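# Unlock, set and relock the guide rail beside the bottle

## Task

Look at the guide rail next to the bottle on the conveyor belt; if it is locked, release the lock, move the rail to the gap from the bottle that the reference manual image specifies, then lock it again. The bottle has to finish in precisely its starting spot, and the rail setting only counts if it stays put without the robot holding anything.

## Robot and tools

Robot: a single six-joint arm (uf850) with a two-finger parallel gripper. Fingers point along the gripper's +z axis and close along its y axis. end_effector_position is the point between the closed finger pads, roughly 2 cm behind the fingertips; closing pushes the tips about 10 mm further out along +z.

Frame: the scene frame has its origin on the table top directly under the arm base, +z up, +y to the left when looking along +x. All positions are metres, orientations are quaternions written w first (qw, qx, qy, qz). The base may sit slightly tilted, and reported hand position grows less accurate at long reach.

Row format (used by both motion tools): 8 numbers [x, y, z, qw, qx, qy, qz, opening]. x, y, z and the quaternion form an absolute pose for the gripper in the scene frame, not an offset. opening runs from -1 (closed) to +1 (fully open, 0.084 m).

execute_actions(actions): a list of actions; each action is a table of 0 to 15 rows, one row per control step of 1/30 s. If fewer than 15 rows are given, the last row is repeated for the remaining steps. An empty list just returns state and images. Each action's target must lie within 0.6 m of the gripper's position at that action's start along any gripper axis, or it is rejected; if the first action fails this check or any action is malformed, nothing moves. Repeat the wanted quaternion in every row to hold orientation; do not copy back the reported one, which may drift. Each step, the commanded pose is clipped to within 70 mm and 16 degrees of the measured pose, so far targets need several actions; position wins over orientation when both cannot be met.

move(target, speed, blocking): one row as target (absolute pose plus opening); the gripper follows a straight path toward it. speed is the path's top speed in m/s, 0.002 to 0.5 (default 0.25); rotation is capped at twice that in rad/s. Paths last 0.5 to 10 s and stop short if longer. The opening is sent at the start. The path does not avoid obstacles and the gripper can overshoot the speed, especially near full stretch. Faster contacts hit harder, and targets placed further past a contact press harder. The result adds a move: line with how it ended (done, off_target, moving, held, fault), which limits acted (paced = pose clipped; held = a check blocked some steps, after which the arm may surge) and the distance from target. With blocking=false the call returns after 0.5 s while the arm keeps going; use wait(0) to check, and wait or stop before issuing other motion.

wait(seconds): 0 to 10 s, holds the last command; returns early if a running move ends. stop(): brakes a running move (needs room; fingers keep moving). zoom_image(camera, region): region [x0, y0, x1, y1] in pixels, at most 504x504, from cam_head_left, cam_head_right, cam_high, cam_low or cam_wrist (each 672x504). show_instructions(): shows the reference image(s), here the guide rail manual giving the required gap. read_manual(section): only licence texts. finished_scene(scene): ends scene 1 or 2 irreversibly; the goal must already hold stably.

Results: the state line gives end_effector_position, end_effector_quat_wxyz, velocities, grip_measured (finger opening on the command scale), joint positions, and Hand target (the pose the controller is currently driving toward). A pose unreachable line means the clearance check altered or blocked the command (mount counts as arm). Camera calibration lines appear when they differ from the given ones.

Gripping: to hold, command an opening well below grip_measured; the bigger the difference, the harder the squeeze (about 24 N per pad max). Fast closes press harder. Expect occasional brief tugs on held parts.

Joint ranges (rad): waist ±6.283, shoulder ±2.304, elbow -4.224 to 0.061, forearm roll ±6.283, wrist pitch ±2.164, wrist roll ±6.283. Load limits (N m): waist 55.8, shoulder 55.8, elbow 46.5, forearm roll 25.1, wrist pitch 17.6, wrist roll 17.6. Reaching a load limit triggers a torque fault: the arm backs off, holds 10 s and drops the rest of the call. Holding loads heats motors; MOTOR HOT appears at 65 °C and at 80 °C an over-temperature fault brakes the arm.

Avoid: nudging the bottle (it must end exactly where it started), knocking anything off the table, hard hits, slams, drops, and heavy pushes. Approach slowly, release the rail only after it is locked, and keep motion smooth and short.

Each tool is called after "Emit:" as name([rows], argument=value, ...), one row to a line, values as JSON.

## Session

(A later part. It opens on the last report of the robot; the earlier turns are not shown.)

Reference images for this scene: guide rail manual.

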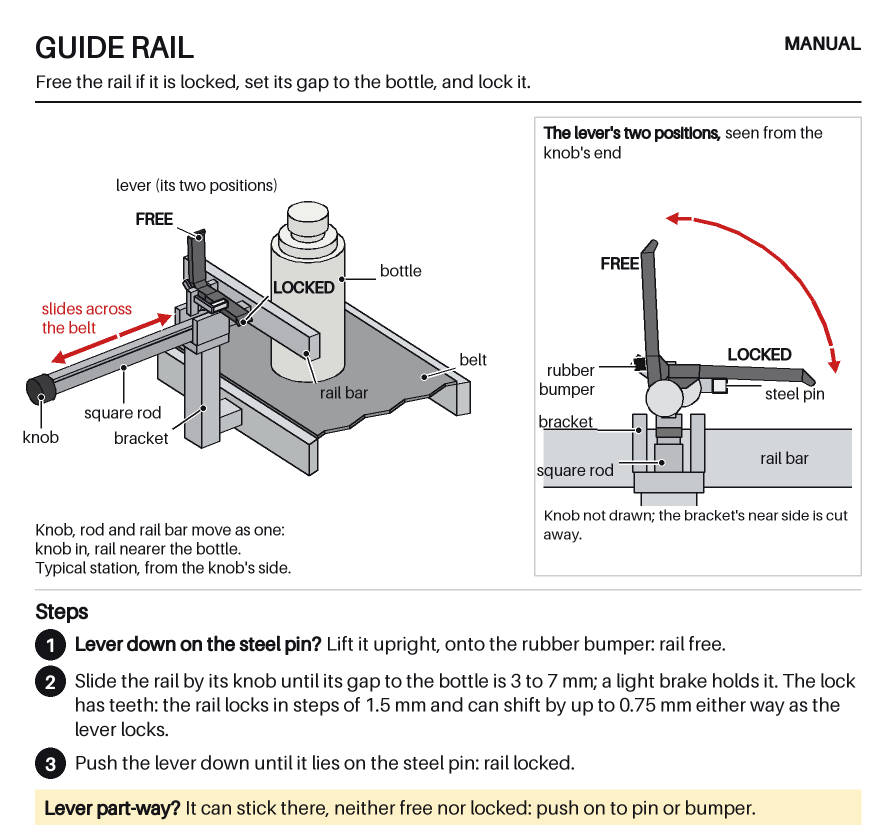

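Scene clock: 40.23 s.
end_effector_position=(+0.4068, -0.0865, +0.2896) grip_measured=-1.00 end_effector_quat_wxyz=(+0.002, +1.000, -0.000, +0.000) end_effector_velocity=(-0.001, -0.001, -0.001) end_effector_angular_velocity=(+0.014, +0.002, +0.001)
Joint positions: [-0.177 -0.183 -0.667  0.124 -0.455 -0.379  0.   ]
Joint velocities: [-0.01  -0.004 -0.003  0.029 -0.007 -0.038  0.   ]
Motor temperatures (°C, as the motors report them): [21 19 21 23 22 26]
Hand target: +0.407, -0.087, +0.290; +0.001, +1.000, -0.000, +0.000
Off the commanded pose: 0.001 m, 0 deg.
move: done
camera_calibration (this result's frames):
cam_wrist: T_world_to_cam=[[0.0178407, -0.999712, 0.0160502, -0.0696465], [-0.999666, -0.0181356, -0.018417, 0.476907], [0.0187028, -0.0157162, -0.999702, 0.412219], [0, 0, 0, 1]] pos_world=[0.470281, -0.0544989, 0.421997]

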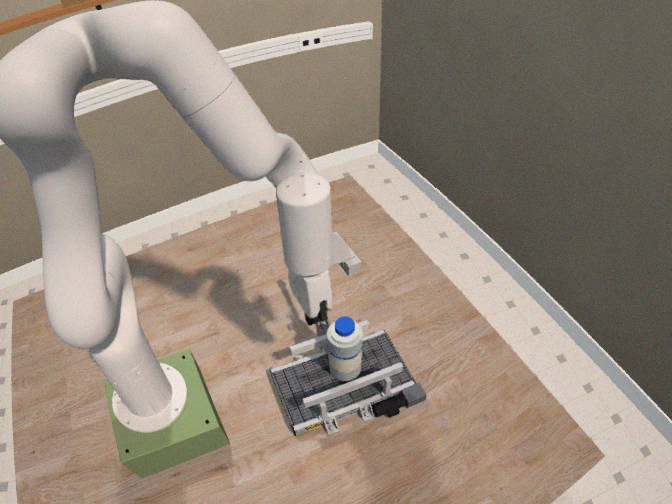

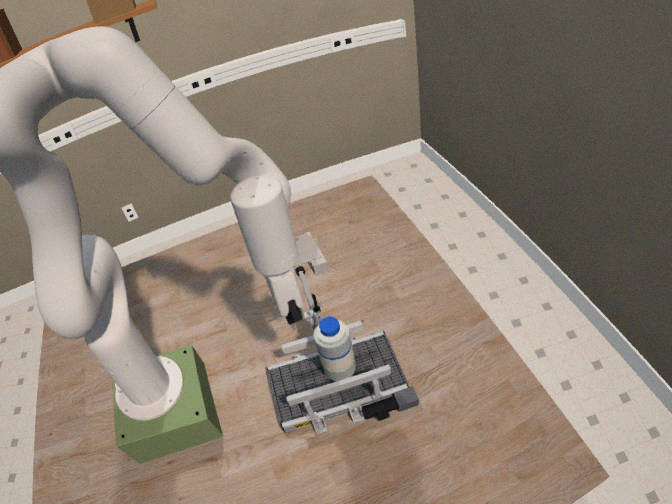

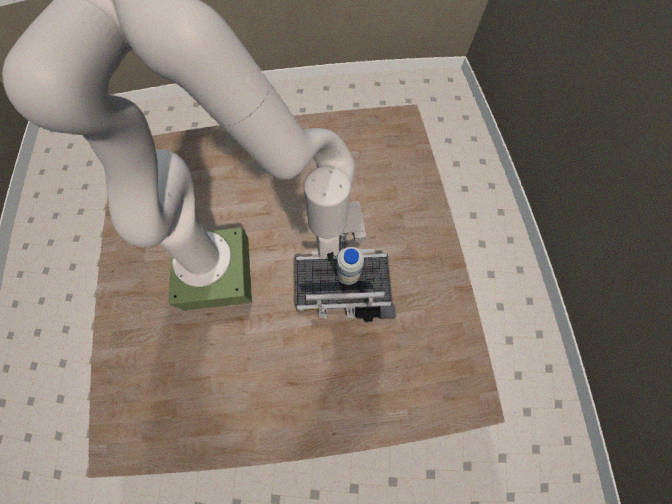

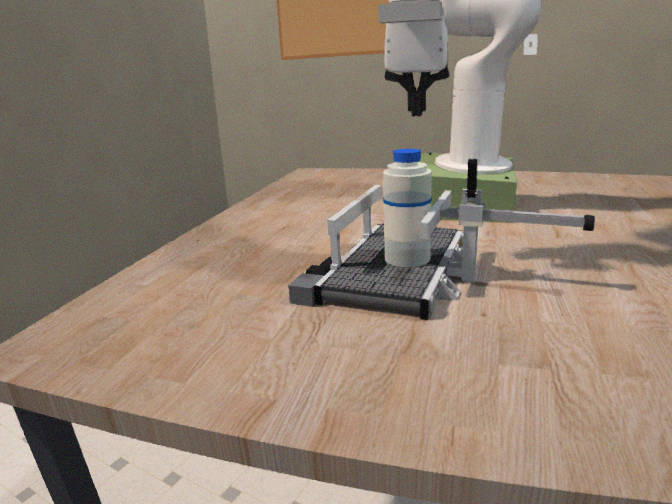

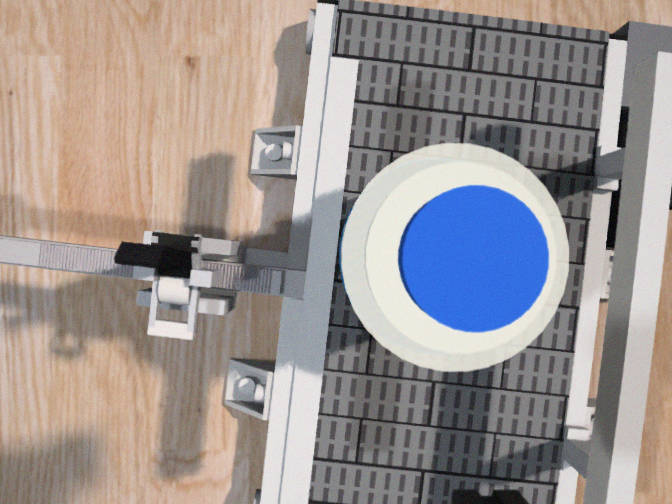

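Emit:
move(target=[0.491,0.19,0.24,0,0.743,0.669,0,0.2], speed=0.4)

Emit:
move(target=[0.491,0.19,0.122,0,0.743,0.669,0,0.2], speed=0.15)

Emit:
zoom_image(camera="cam_low", region=[500,150,660,260])

Emit:
zoom_image(camera="cam_head_right", region=[250,220,370,320])

Scene clock: 55.60 s.
end_effector_position=(+0.4916, +0.1909, +0.2403) grip_measured=+0.19 end_effector_quat_wxyz=(-0.002, +0.744, +0.669, +0.001) end_effector_velocity=(+0.001, +0.002, -0.001) end_effector_angular_velocity=(+0.004, +0.003, +0.009)
Joint positions: [ 0.437 -0.458 -0.945  0.082 -0.429 -1.192  0.052]
Joint velocities: [ 0.001 -0.004 -0.005  0.011 -0.002 -0.018 -0.   ]
Motor temperatures (°C, as the motors report them): [21 19 21 23 22 26]
Hand target: +0.492, +0.191, +0.240; -0.002, +0.743, +0.669, +0.001
Off the commanded pose: 0.001 m, 0 deg.
move: done
camera_calibration (this result's frames):
cam_wrist: T_world_to_cam=[[0.996075, -0.0877178, 0.0118669, -0.447027], [-0.0874357, -0.995916, -0.0225024, 0.305063], [0.0137923, 0.0213765, -0.999676, 0.360947], [0, 0, 0, 1]] pos_world=[0.466967, 0.256889, 0.373]

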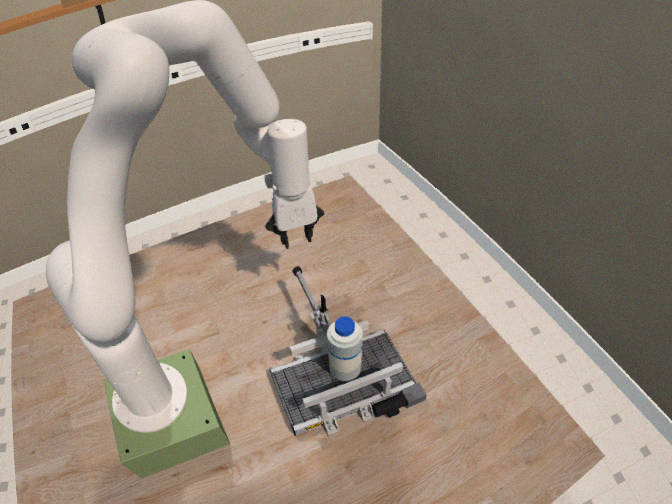

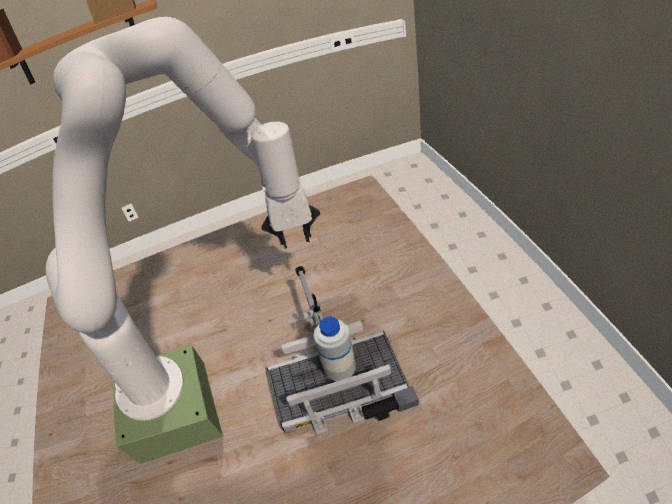

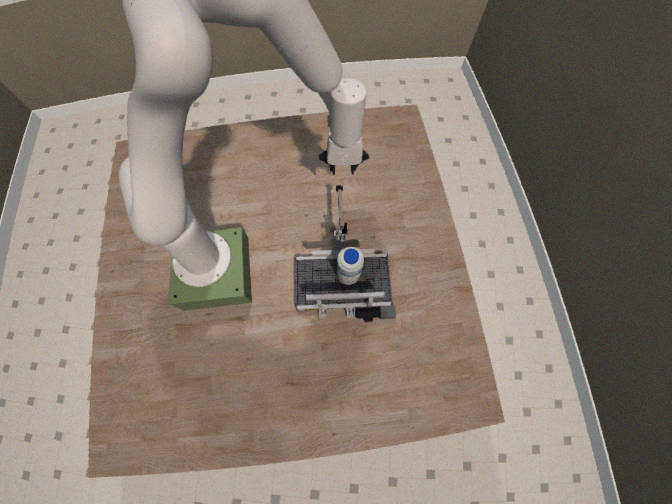

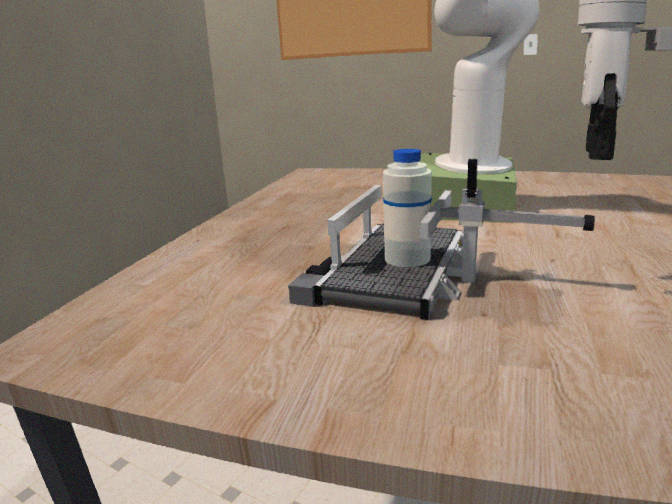

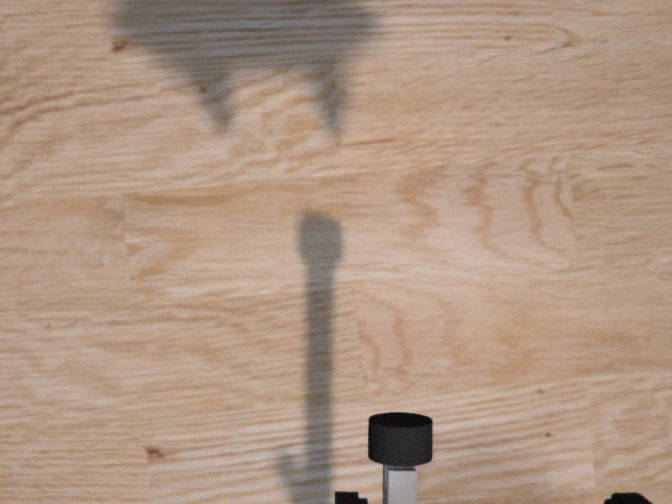

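Scene clock: 56.93 s.
end_effector_position=(+0.4915, +0.1900, +0.1222) grip_measured=+0.19 end_effector_quat_wxyz=(+0.000, +0.743, +0.669, -0.000) end_effector_velocity=(-0.000, -0.000, -0.002) end_effector_angular_velocity=(+0.001, +0.001, -0.000)
Joint positions: [ 0.445 -0.706 -0.975  0.137 -0.212 -1.246  0.052]
Joint velocities: [-0.    -0.004 -0.001  0.006  0.002 -0.005  0.   ]
Motor temperatures (°C, as the motors report them): [21 19 21 23 22 26]
Hand target: +0.491, +0.190, +0.122; +0.000, +0.743, +0.669, -0.000
Off the commanded pose: 0.001 m, 0 deg.
move: done
camera_calibration (this result's frames):
cam_wrist: T_world_to_cam=[[0.996151, -0.0866638, 0.0131223, -0.445954], [-0.086425, -0.9961, -0.0177879, 0.300422], [0.0146126, 0.0165853, -0.999756, 0.243438], [0, 0, 0, 1]] pos_world=[0.466645, 0.256565, 0.254574]

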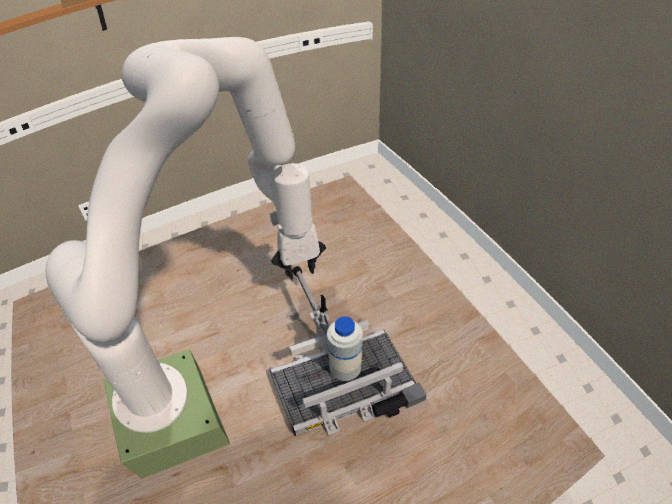

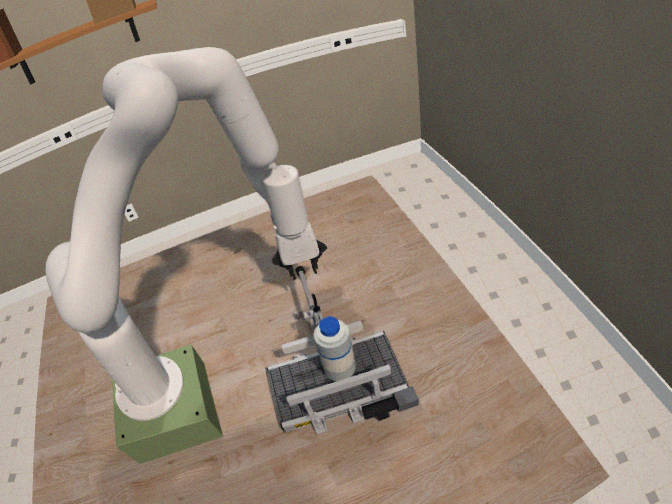

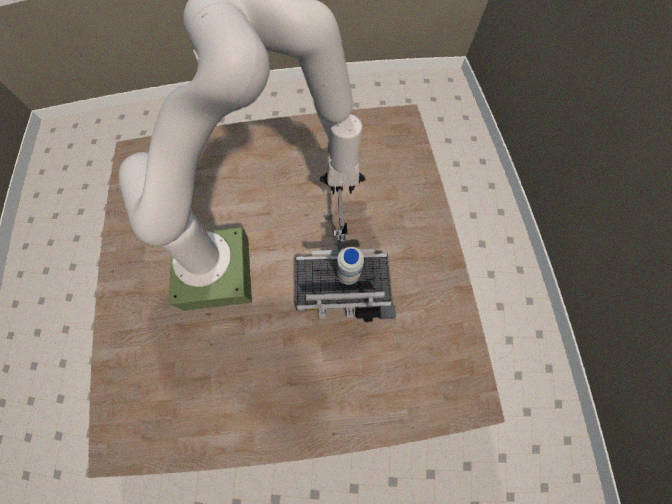

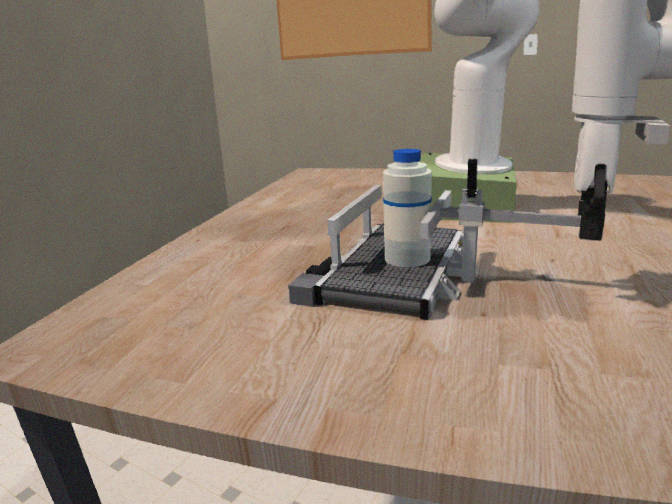

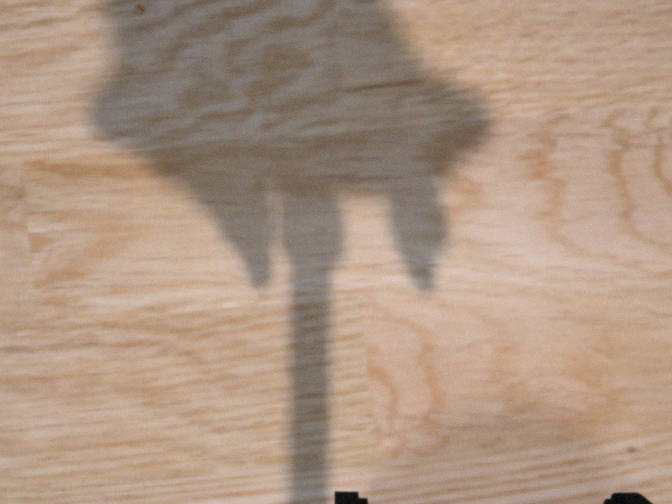

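Region (500, 150, 660, 260) of cam_low's 672x504 image, scaled by 3.150, with more detail than that image has; it fills the top 346 rows of this view, and the rest is white.

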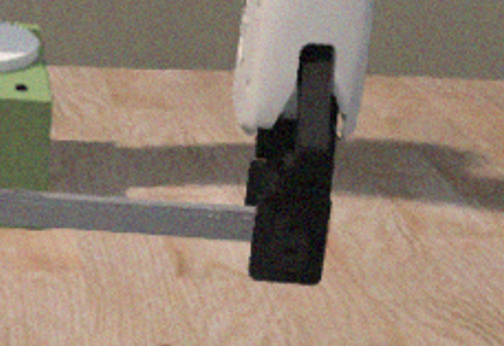

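Region (250, 220, 370, 320) of cam_head_right's 672x504 image, scaled by 4.200, with more detail than that image has.

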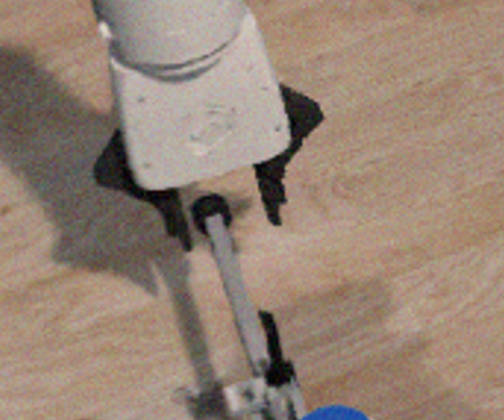

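Emit:
execute_actions([
  [[0.484,0.1905,0.12,0,0.743,0.669,0,-0.1]],
  [[0.484,0.1905,0.12,0,0.743,0.669,0,-0.4]],
  [[0.484,0.1905,0.12,0,0.743,0.669,0,-0.7]],
  [[0.4842,0.1927,0.12,0,0.743,0.669,0,-0.7]],
  [[0.4844,0.1948,0.12,0,0.743,0.669,0,-0.7]],
  [[0.4844,0.1948,0.12,0,0.743,0.669,0,-0.7]],
])

Emit:
execute_actions([
  [[0.4844,0.1948,0.12,0,0.743,0.669,0,0.1]],
  [[0.4844,0.1948,0.17,0,0.743,0.669,0,0.1]],
])

Emit:
move(target=[0.43,0.06,0.28,0,0.95,0.31,0,-1], speed=0.4)

Emit:
move(target=[0.407,-0.084,0.29,0,1,0,0,-1], speed=0.4)

Emit:
zoom_image(camera="cam_wrist", region=[260,130,460,330])

Scene clock: 73.00 s.
end_effector_position=(+0.4839, +0.1947, +0.1200) grip_measured=-0.47 end_effector_quat_wxyz=(-0.001, +0.743, +0.669, -0.001) end_effector_velocity=(+0.000, -0.000, -0.000) end_effector_angular_velocity=(-0.000, +0.000, +0.001)
Joint positions: [ 0.458 -0.704 -0.962  0.144 -0.203 -1.239  0.023]
Joint velocities: [-0.    -0.001 -0.001 -0.001 -0.    -0.    -0.   ]
Motor temperatures (°C, as the motors report them): [21 19 21 23 22 26]
Hand target: +0.484, +0.195, +0.120; -0.000, +0.743, +0.669, -0.000
Off the commanded pose: 0.001 m, 0 deg.
camera_calibration (this result's frames):
cam_wrist: T_world_to_cam=[[0.996194, -0.0865338, 0.0104713, -0.437644], [-0.0863412, -0.99611, -0.0176291, 0.304312], [0.0119561, 0.0166579, -0.99979, 0.242551], [0, 0, 0, 1]] pos_world=[0.459353, 0.261217, 0.252447]

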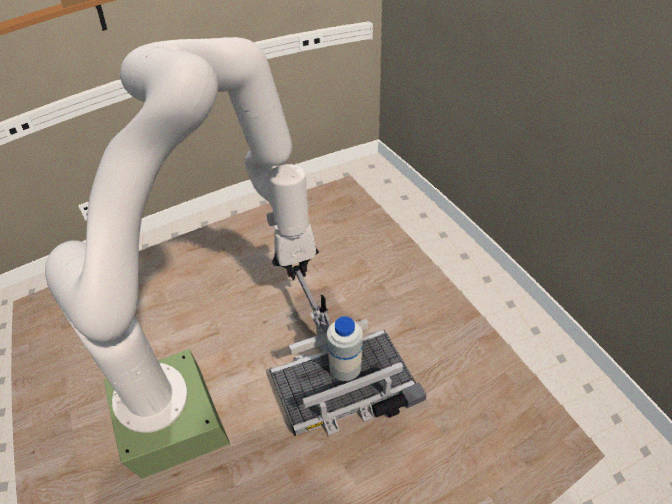

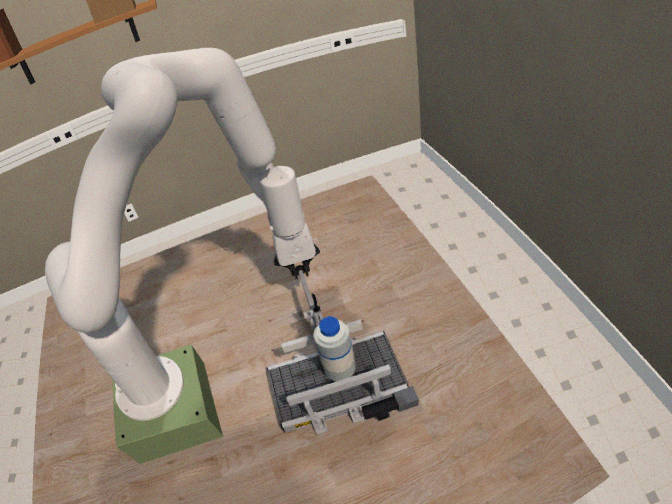

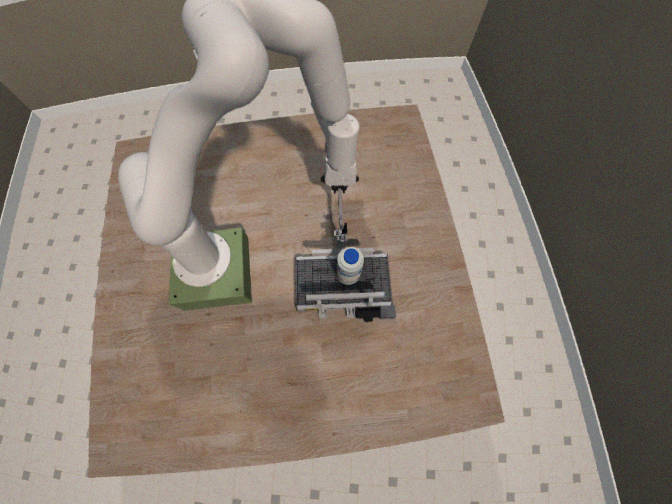

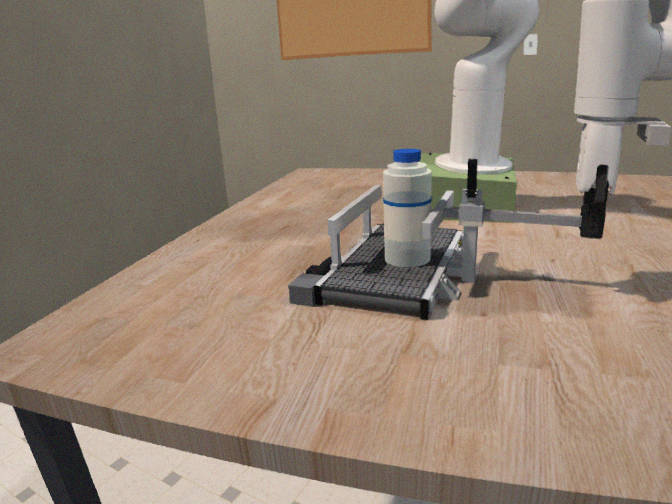

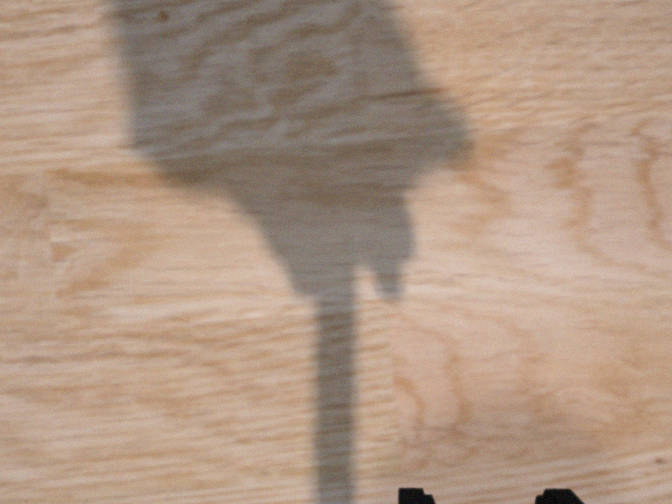

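Scene clock: 74.00 s.
end_effector_position=(+0.4841, +0.1948, +0.1690) grip_measured=+0.09 end_effector_quat_wxyz=(-0.000, +0.743, +0.669, -0.000) end_effector_velocity=(-0.001, -0.000, +0.009) end_effector_angular_velocity=(-0.002, +0.002, -0.001)
Joint positions: [ 0.455 -0.594 -0.938  0.104 -0.287 -1.201  0.048]
Joint velocities: [ 0.001  0.019  0.004 -0.012 -0.018  0.014 -0.   ]
Motor temperatures (°C, as the motors report them): [21 19 21 23 22 26]
Hand target: +0.484, +0.195, +0.170; -0.000, +0.743, +0.669, +0.000
Off the commanded pose: 0.001 m, 0 deg.
camera_calibration (this result's frames):
cam_wrist: T_world_to_cam=[[0.99618, -0.0864861, 0.0120845, -0.438711], [-0.0862529, -0.996099, -0.0186416, 0.305412], [0.0136496, 0.0175281, -0.999753, 0.290554], [0, 0, 0, 1]] pos_world=[0.459412, 0.261185, 0.301477]

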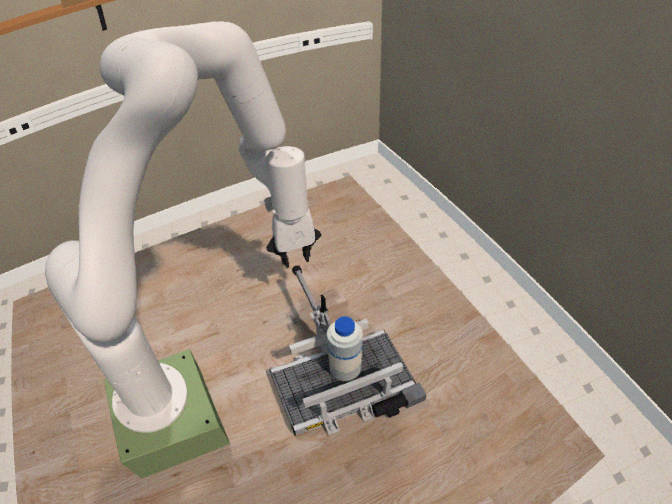

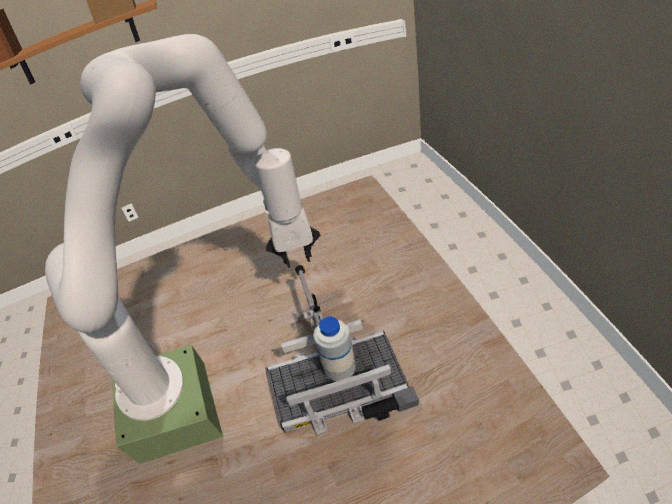

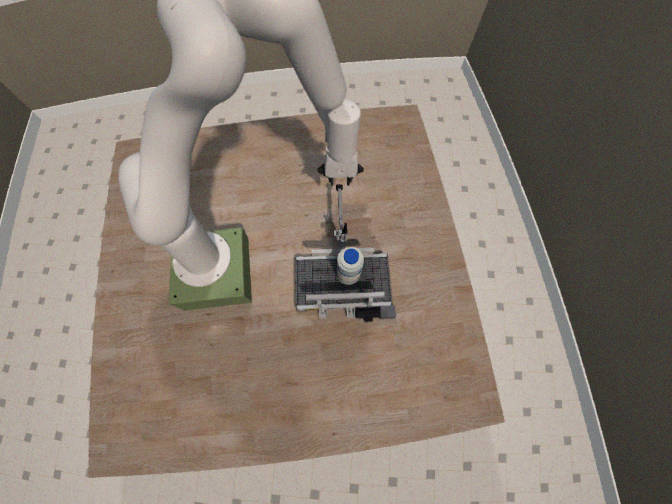

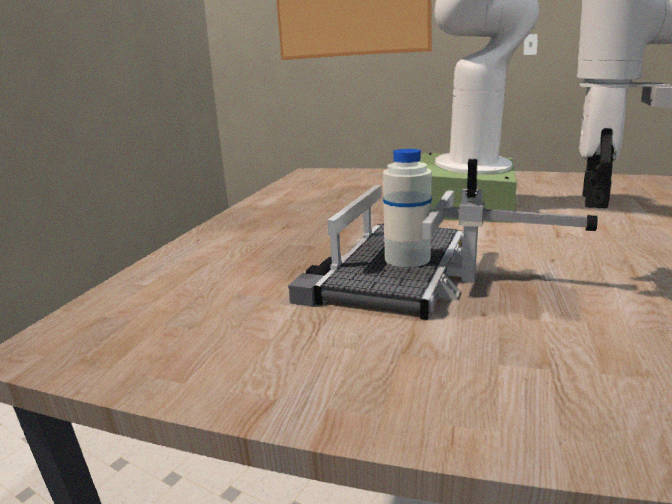

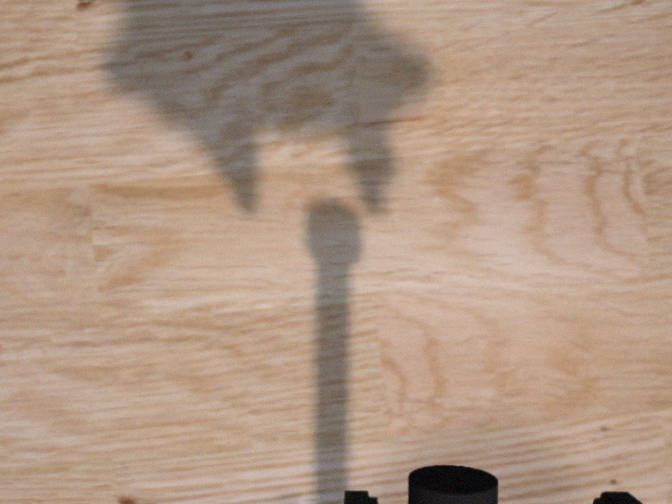

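Scene clock: 75.70 s.
end_effector_position=(+0.4295, +0.0597, +0.2797) grip_measured=-1.00 end_effector_quat_wxyz=(+0.001, +0.951, +0.311, -0.000) end_effector_velocity=(-0.000, -0.001, +0.002) end_effector_angular_velocity=(-0.003, -0.002, -0.007)
Joint positions: [ 0.187 -0.21  -0.694  0.1   -0.437 -0.625  0.   ]
Joint velocities: [-0.001  0.005  0.001 -0.009 -0.003  0.014  0.   ]
Motor temperatures (°C, as the motors report them): [21 19 21 23 22 26]
Hand target: +0.429, +0.060, +0.280; +0.001, +0.951, +0.310, +0.000
Off the commanded pose: 0.001 m, 0 deg.
move: done
camera_calibration (this result's frames):
cam_wrist: T_world_to_cam=[[0.604935, -0.796156, 0.0137683, -0.187347], [-0.795955, -0.605091, -0.0178939, 0.449489], [0.0225774, -0.000134277, -0.999745, 0.401592], [0, 0, 0, 1]] pos_world=[0.462039, 0.122878, 0.412112]

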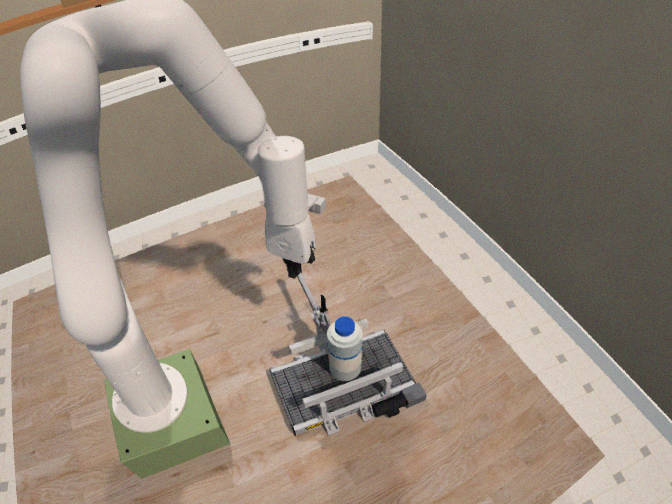

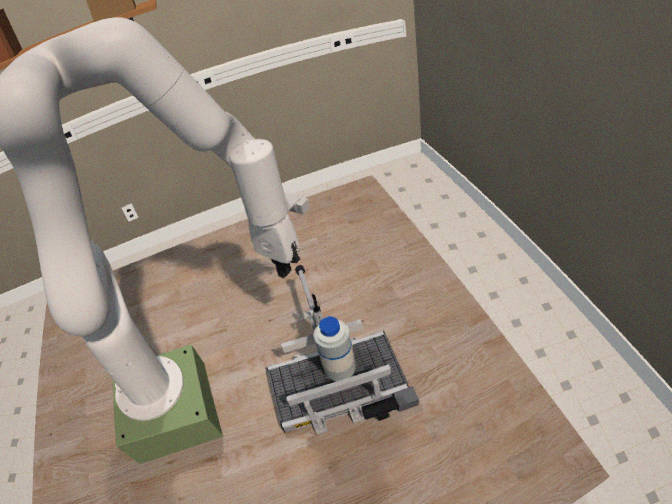

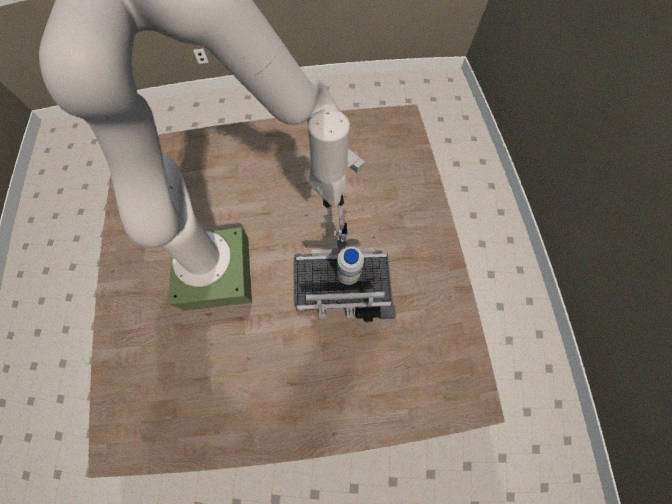

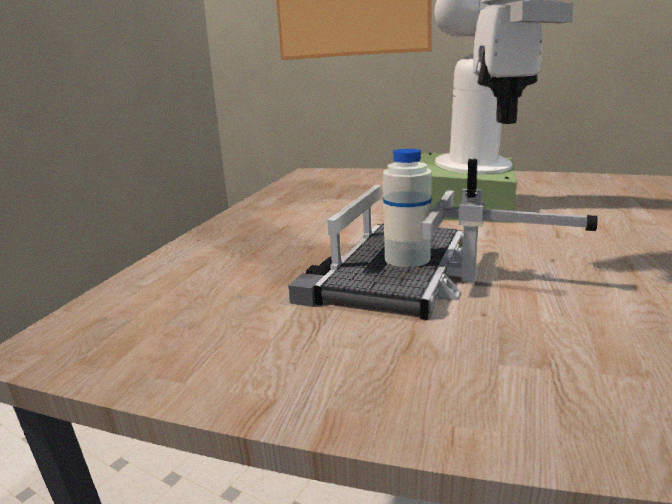

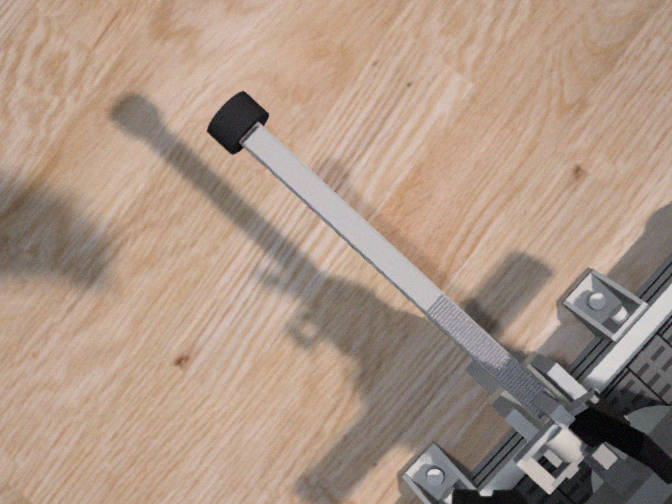

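Scene clock: 77.10 s.
end_effector_position=(+0.4066, -0.0845, +0.2900) grip_measured=-1.00 end_effector_quat_wxyz=(+0.001, +1.000, +0.000, +0.000) end_effector_velocity=(+0.000, -0.002, +0.001) end_effector_angular_velocity=(-0.001, -0.000, -0.008)
Joint positions: [-0.173 -0.181 -0.665  0.126 -0.456 -0.377  0.   ]
Joint velocities: [-0.005 -0.    -0.001 -0.002 -0.001  0.005  0.   ]
Motor temperatures (°C, as the motors report them): [21 19 21 23 22 26]
Hand target: +0.407, -0.085, +0.290; +0.001, +1.000, +0.000, +0.000
Off the commanded pose: 0.001 m, 0 deg.
move: done
camera_calibration (this result's frames):
cam_wrist: T_world_to_cam=[[0.0190578, -0.999703, 0.015214, -0.0678272], [-0.999646, -0.0193352, -0.0182986, 0.476621], [0.0185874, -0.0148598, -0.999717, 0.412709], [0, 0, 0, 1]] pos_world=[0.470074, -0.0524586, 0.422346]

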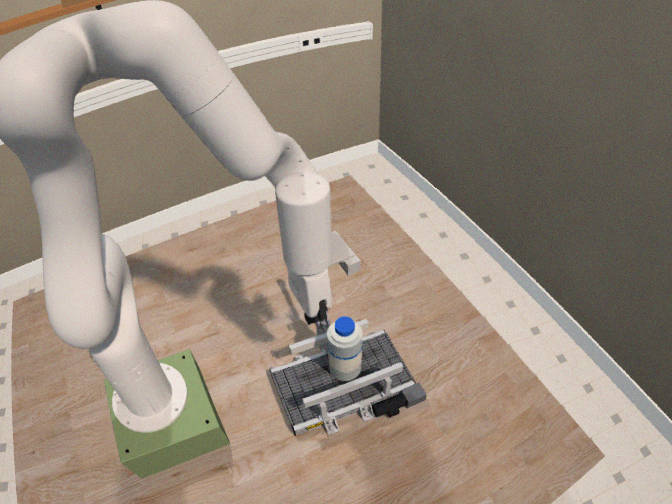

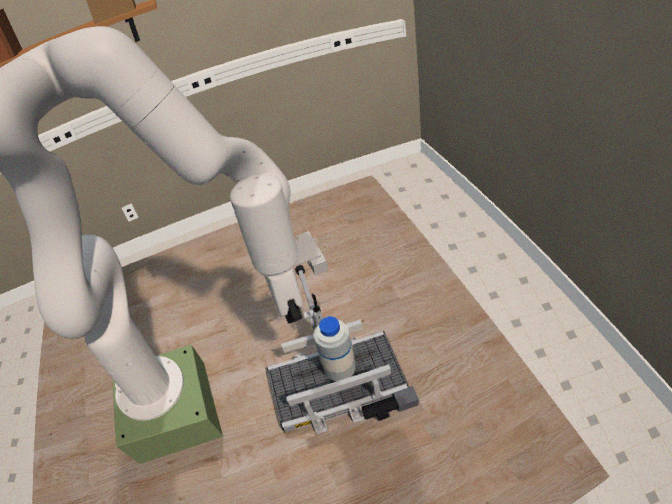

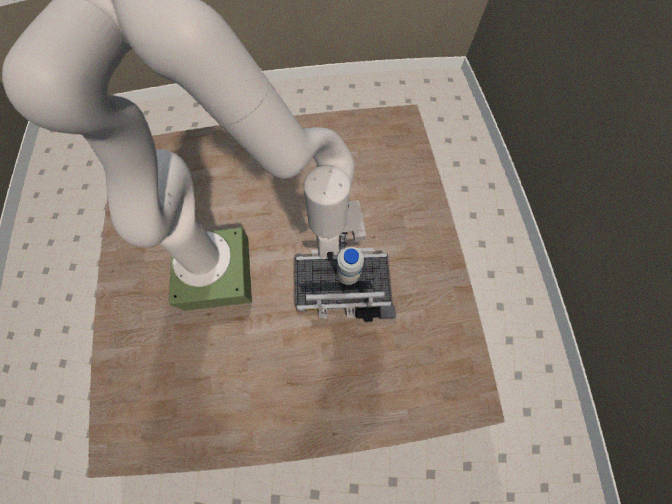

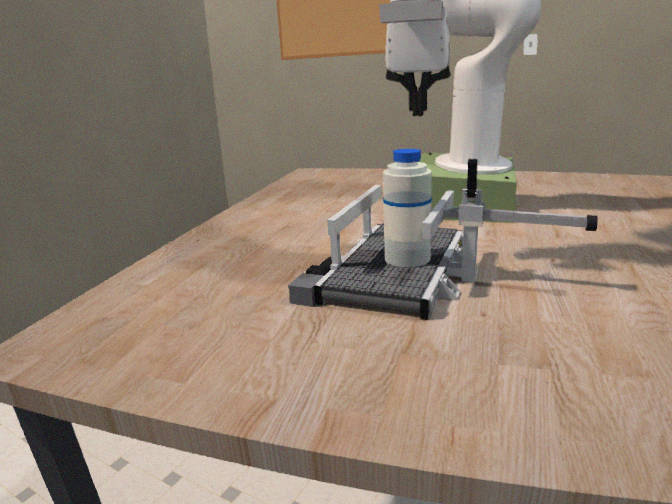

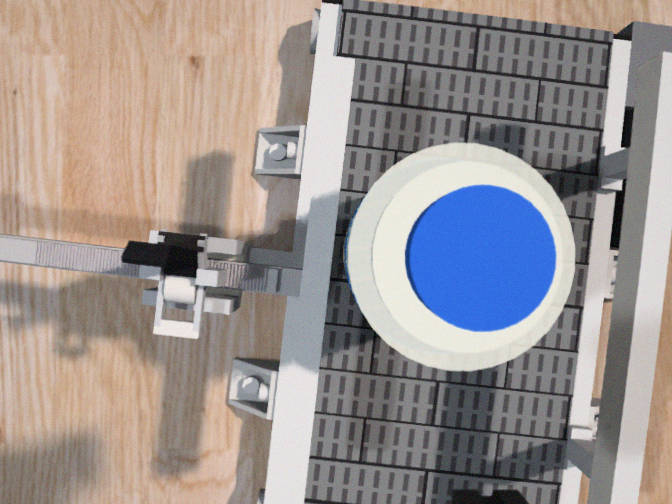

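Region (260, 130, 460, 330) of cam_wrist's 672x504 image, scaled by 2.520, with more detail than that image has.

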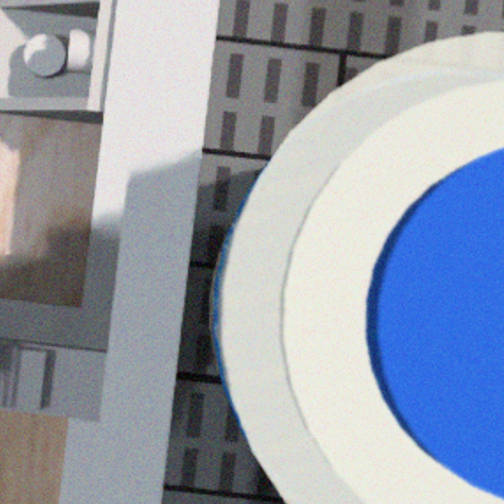

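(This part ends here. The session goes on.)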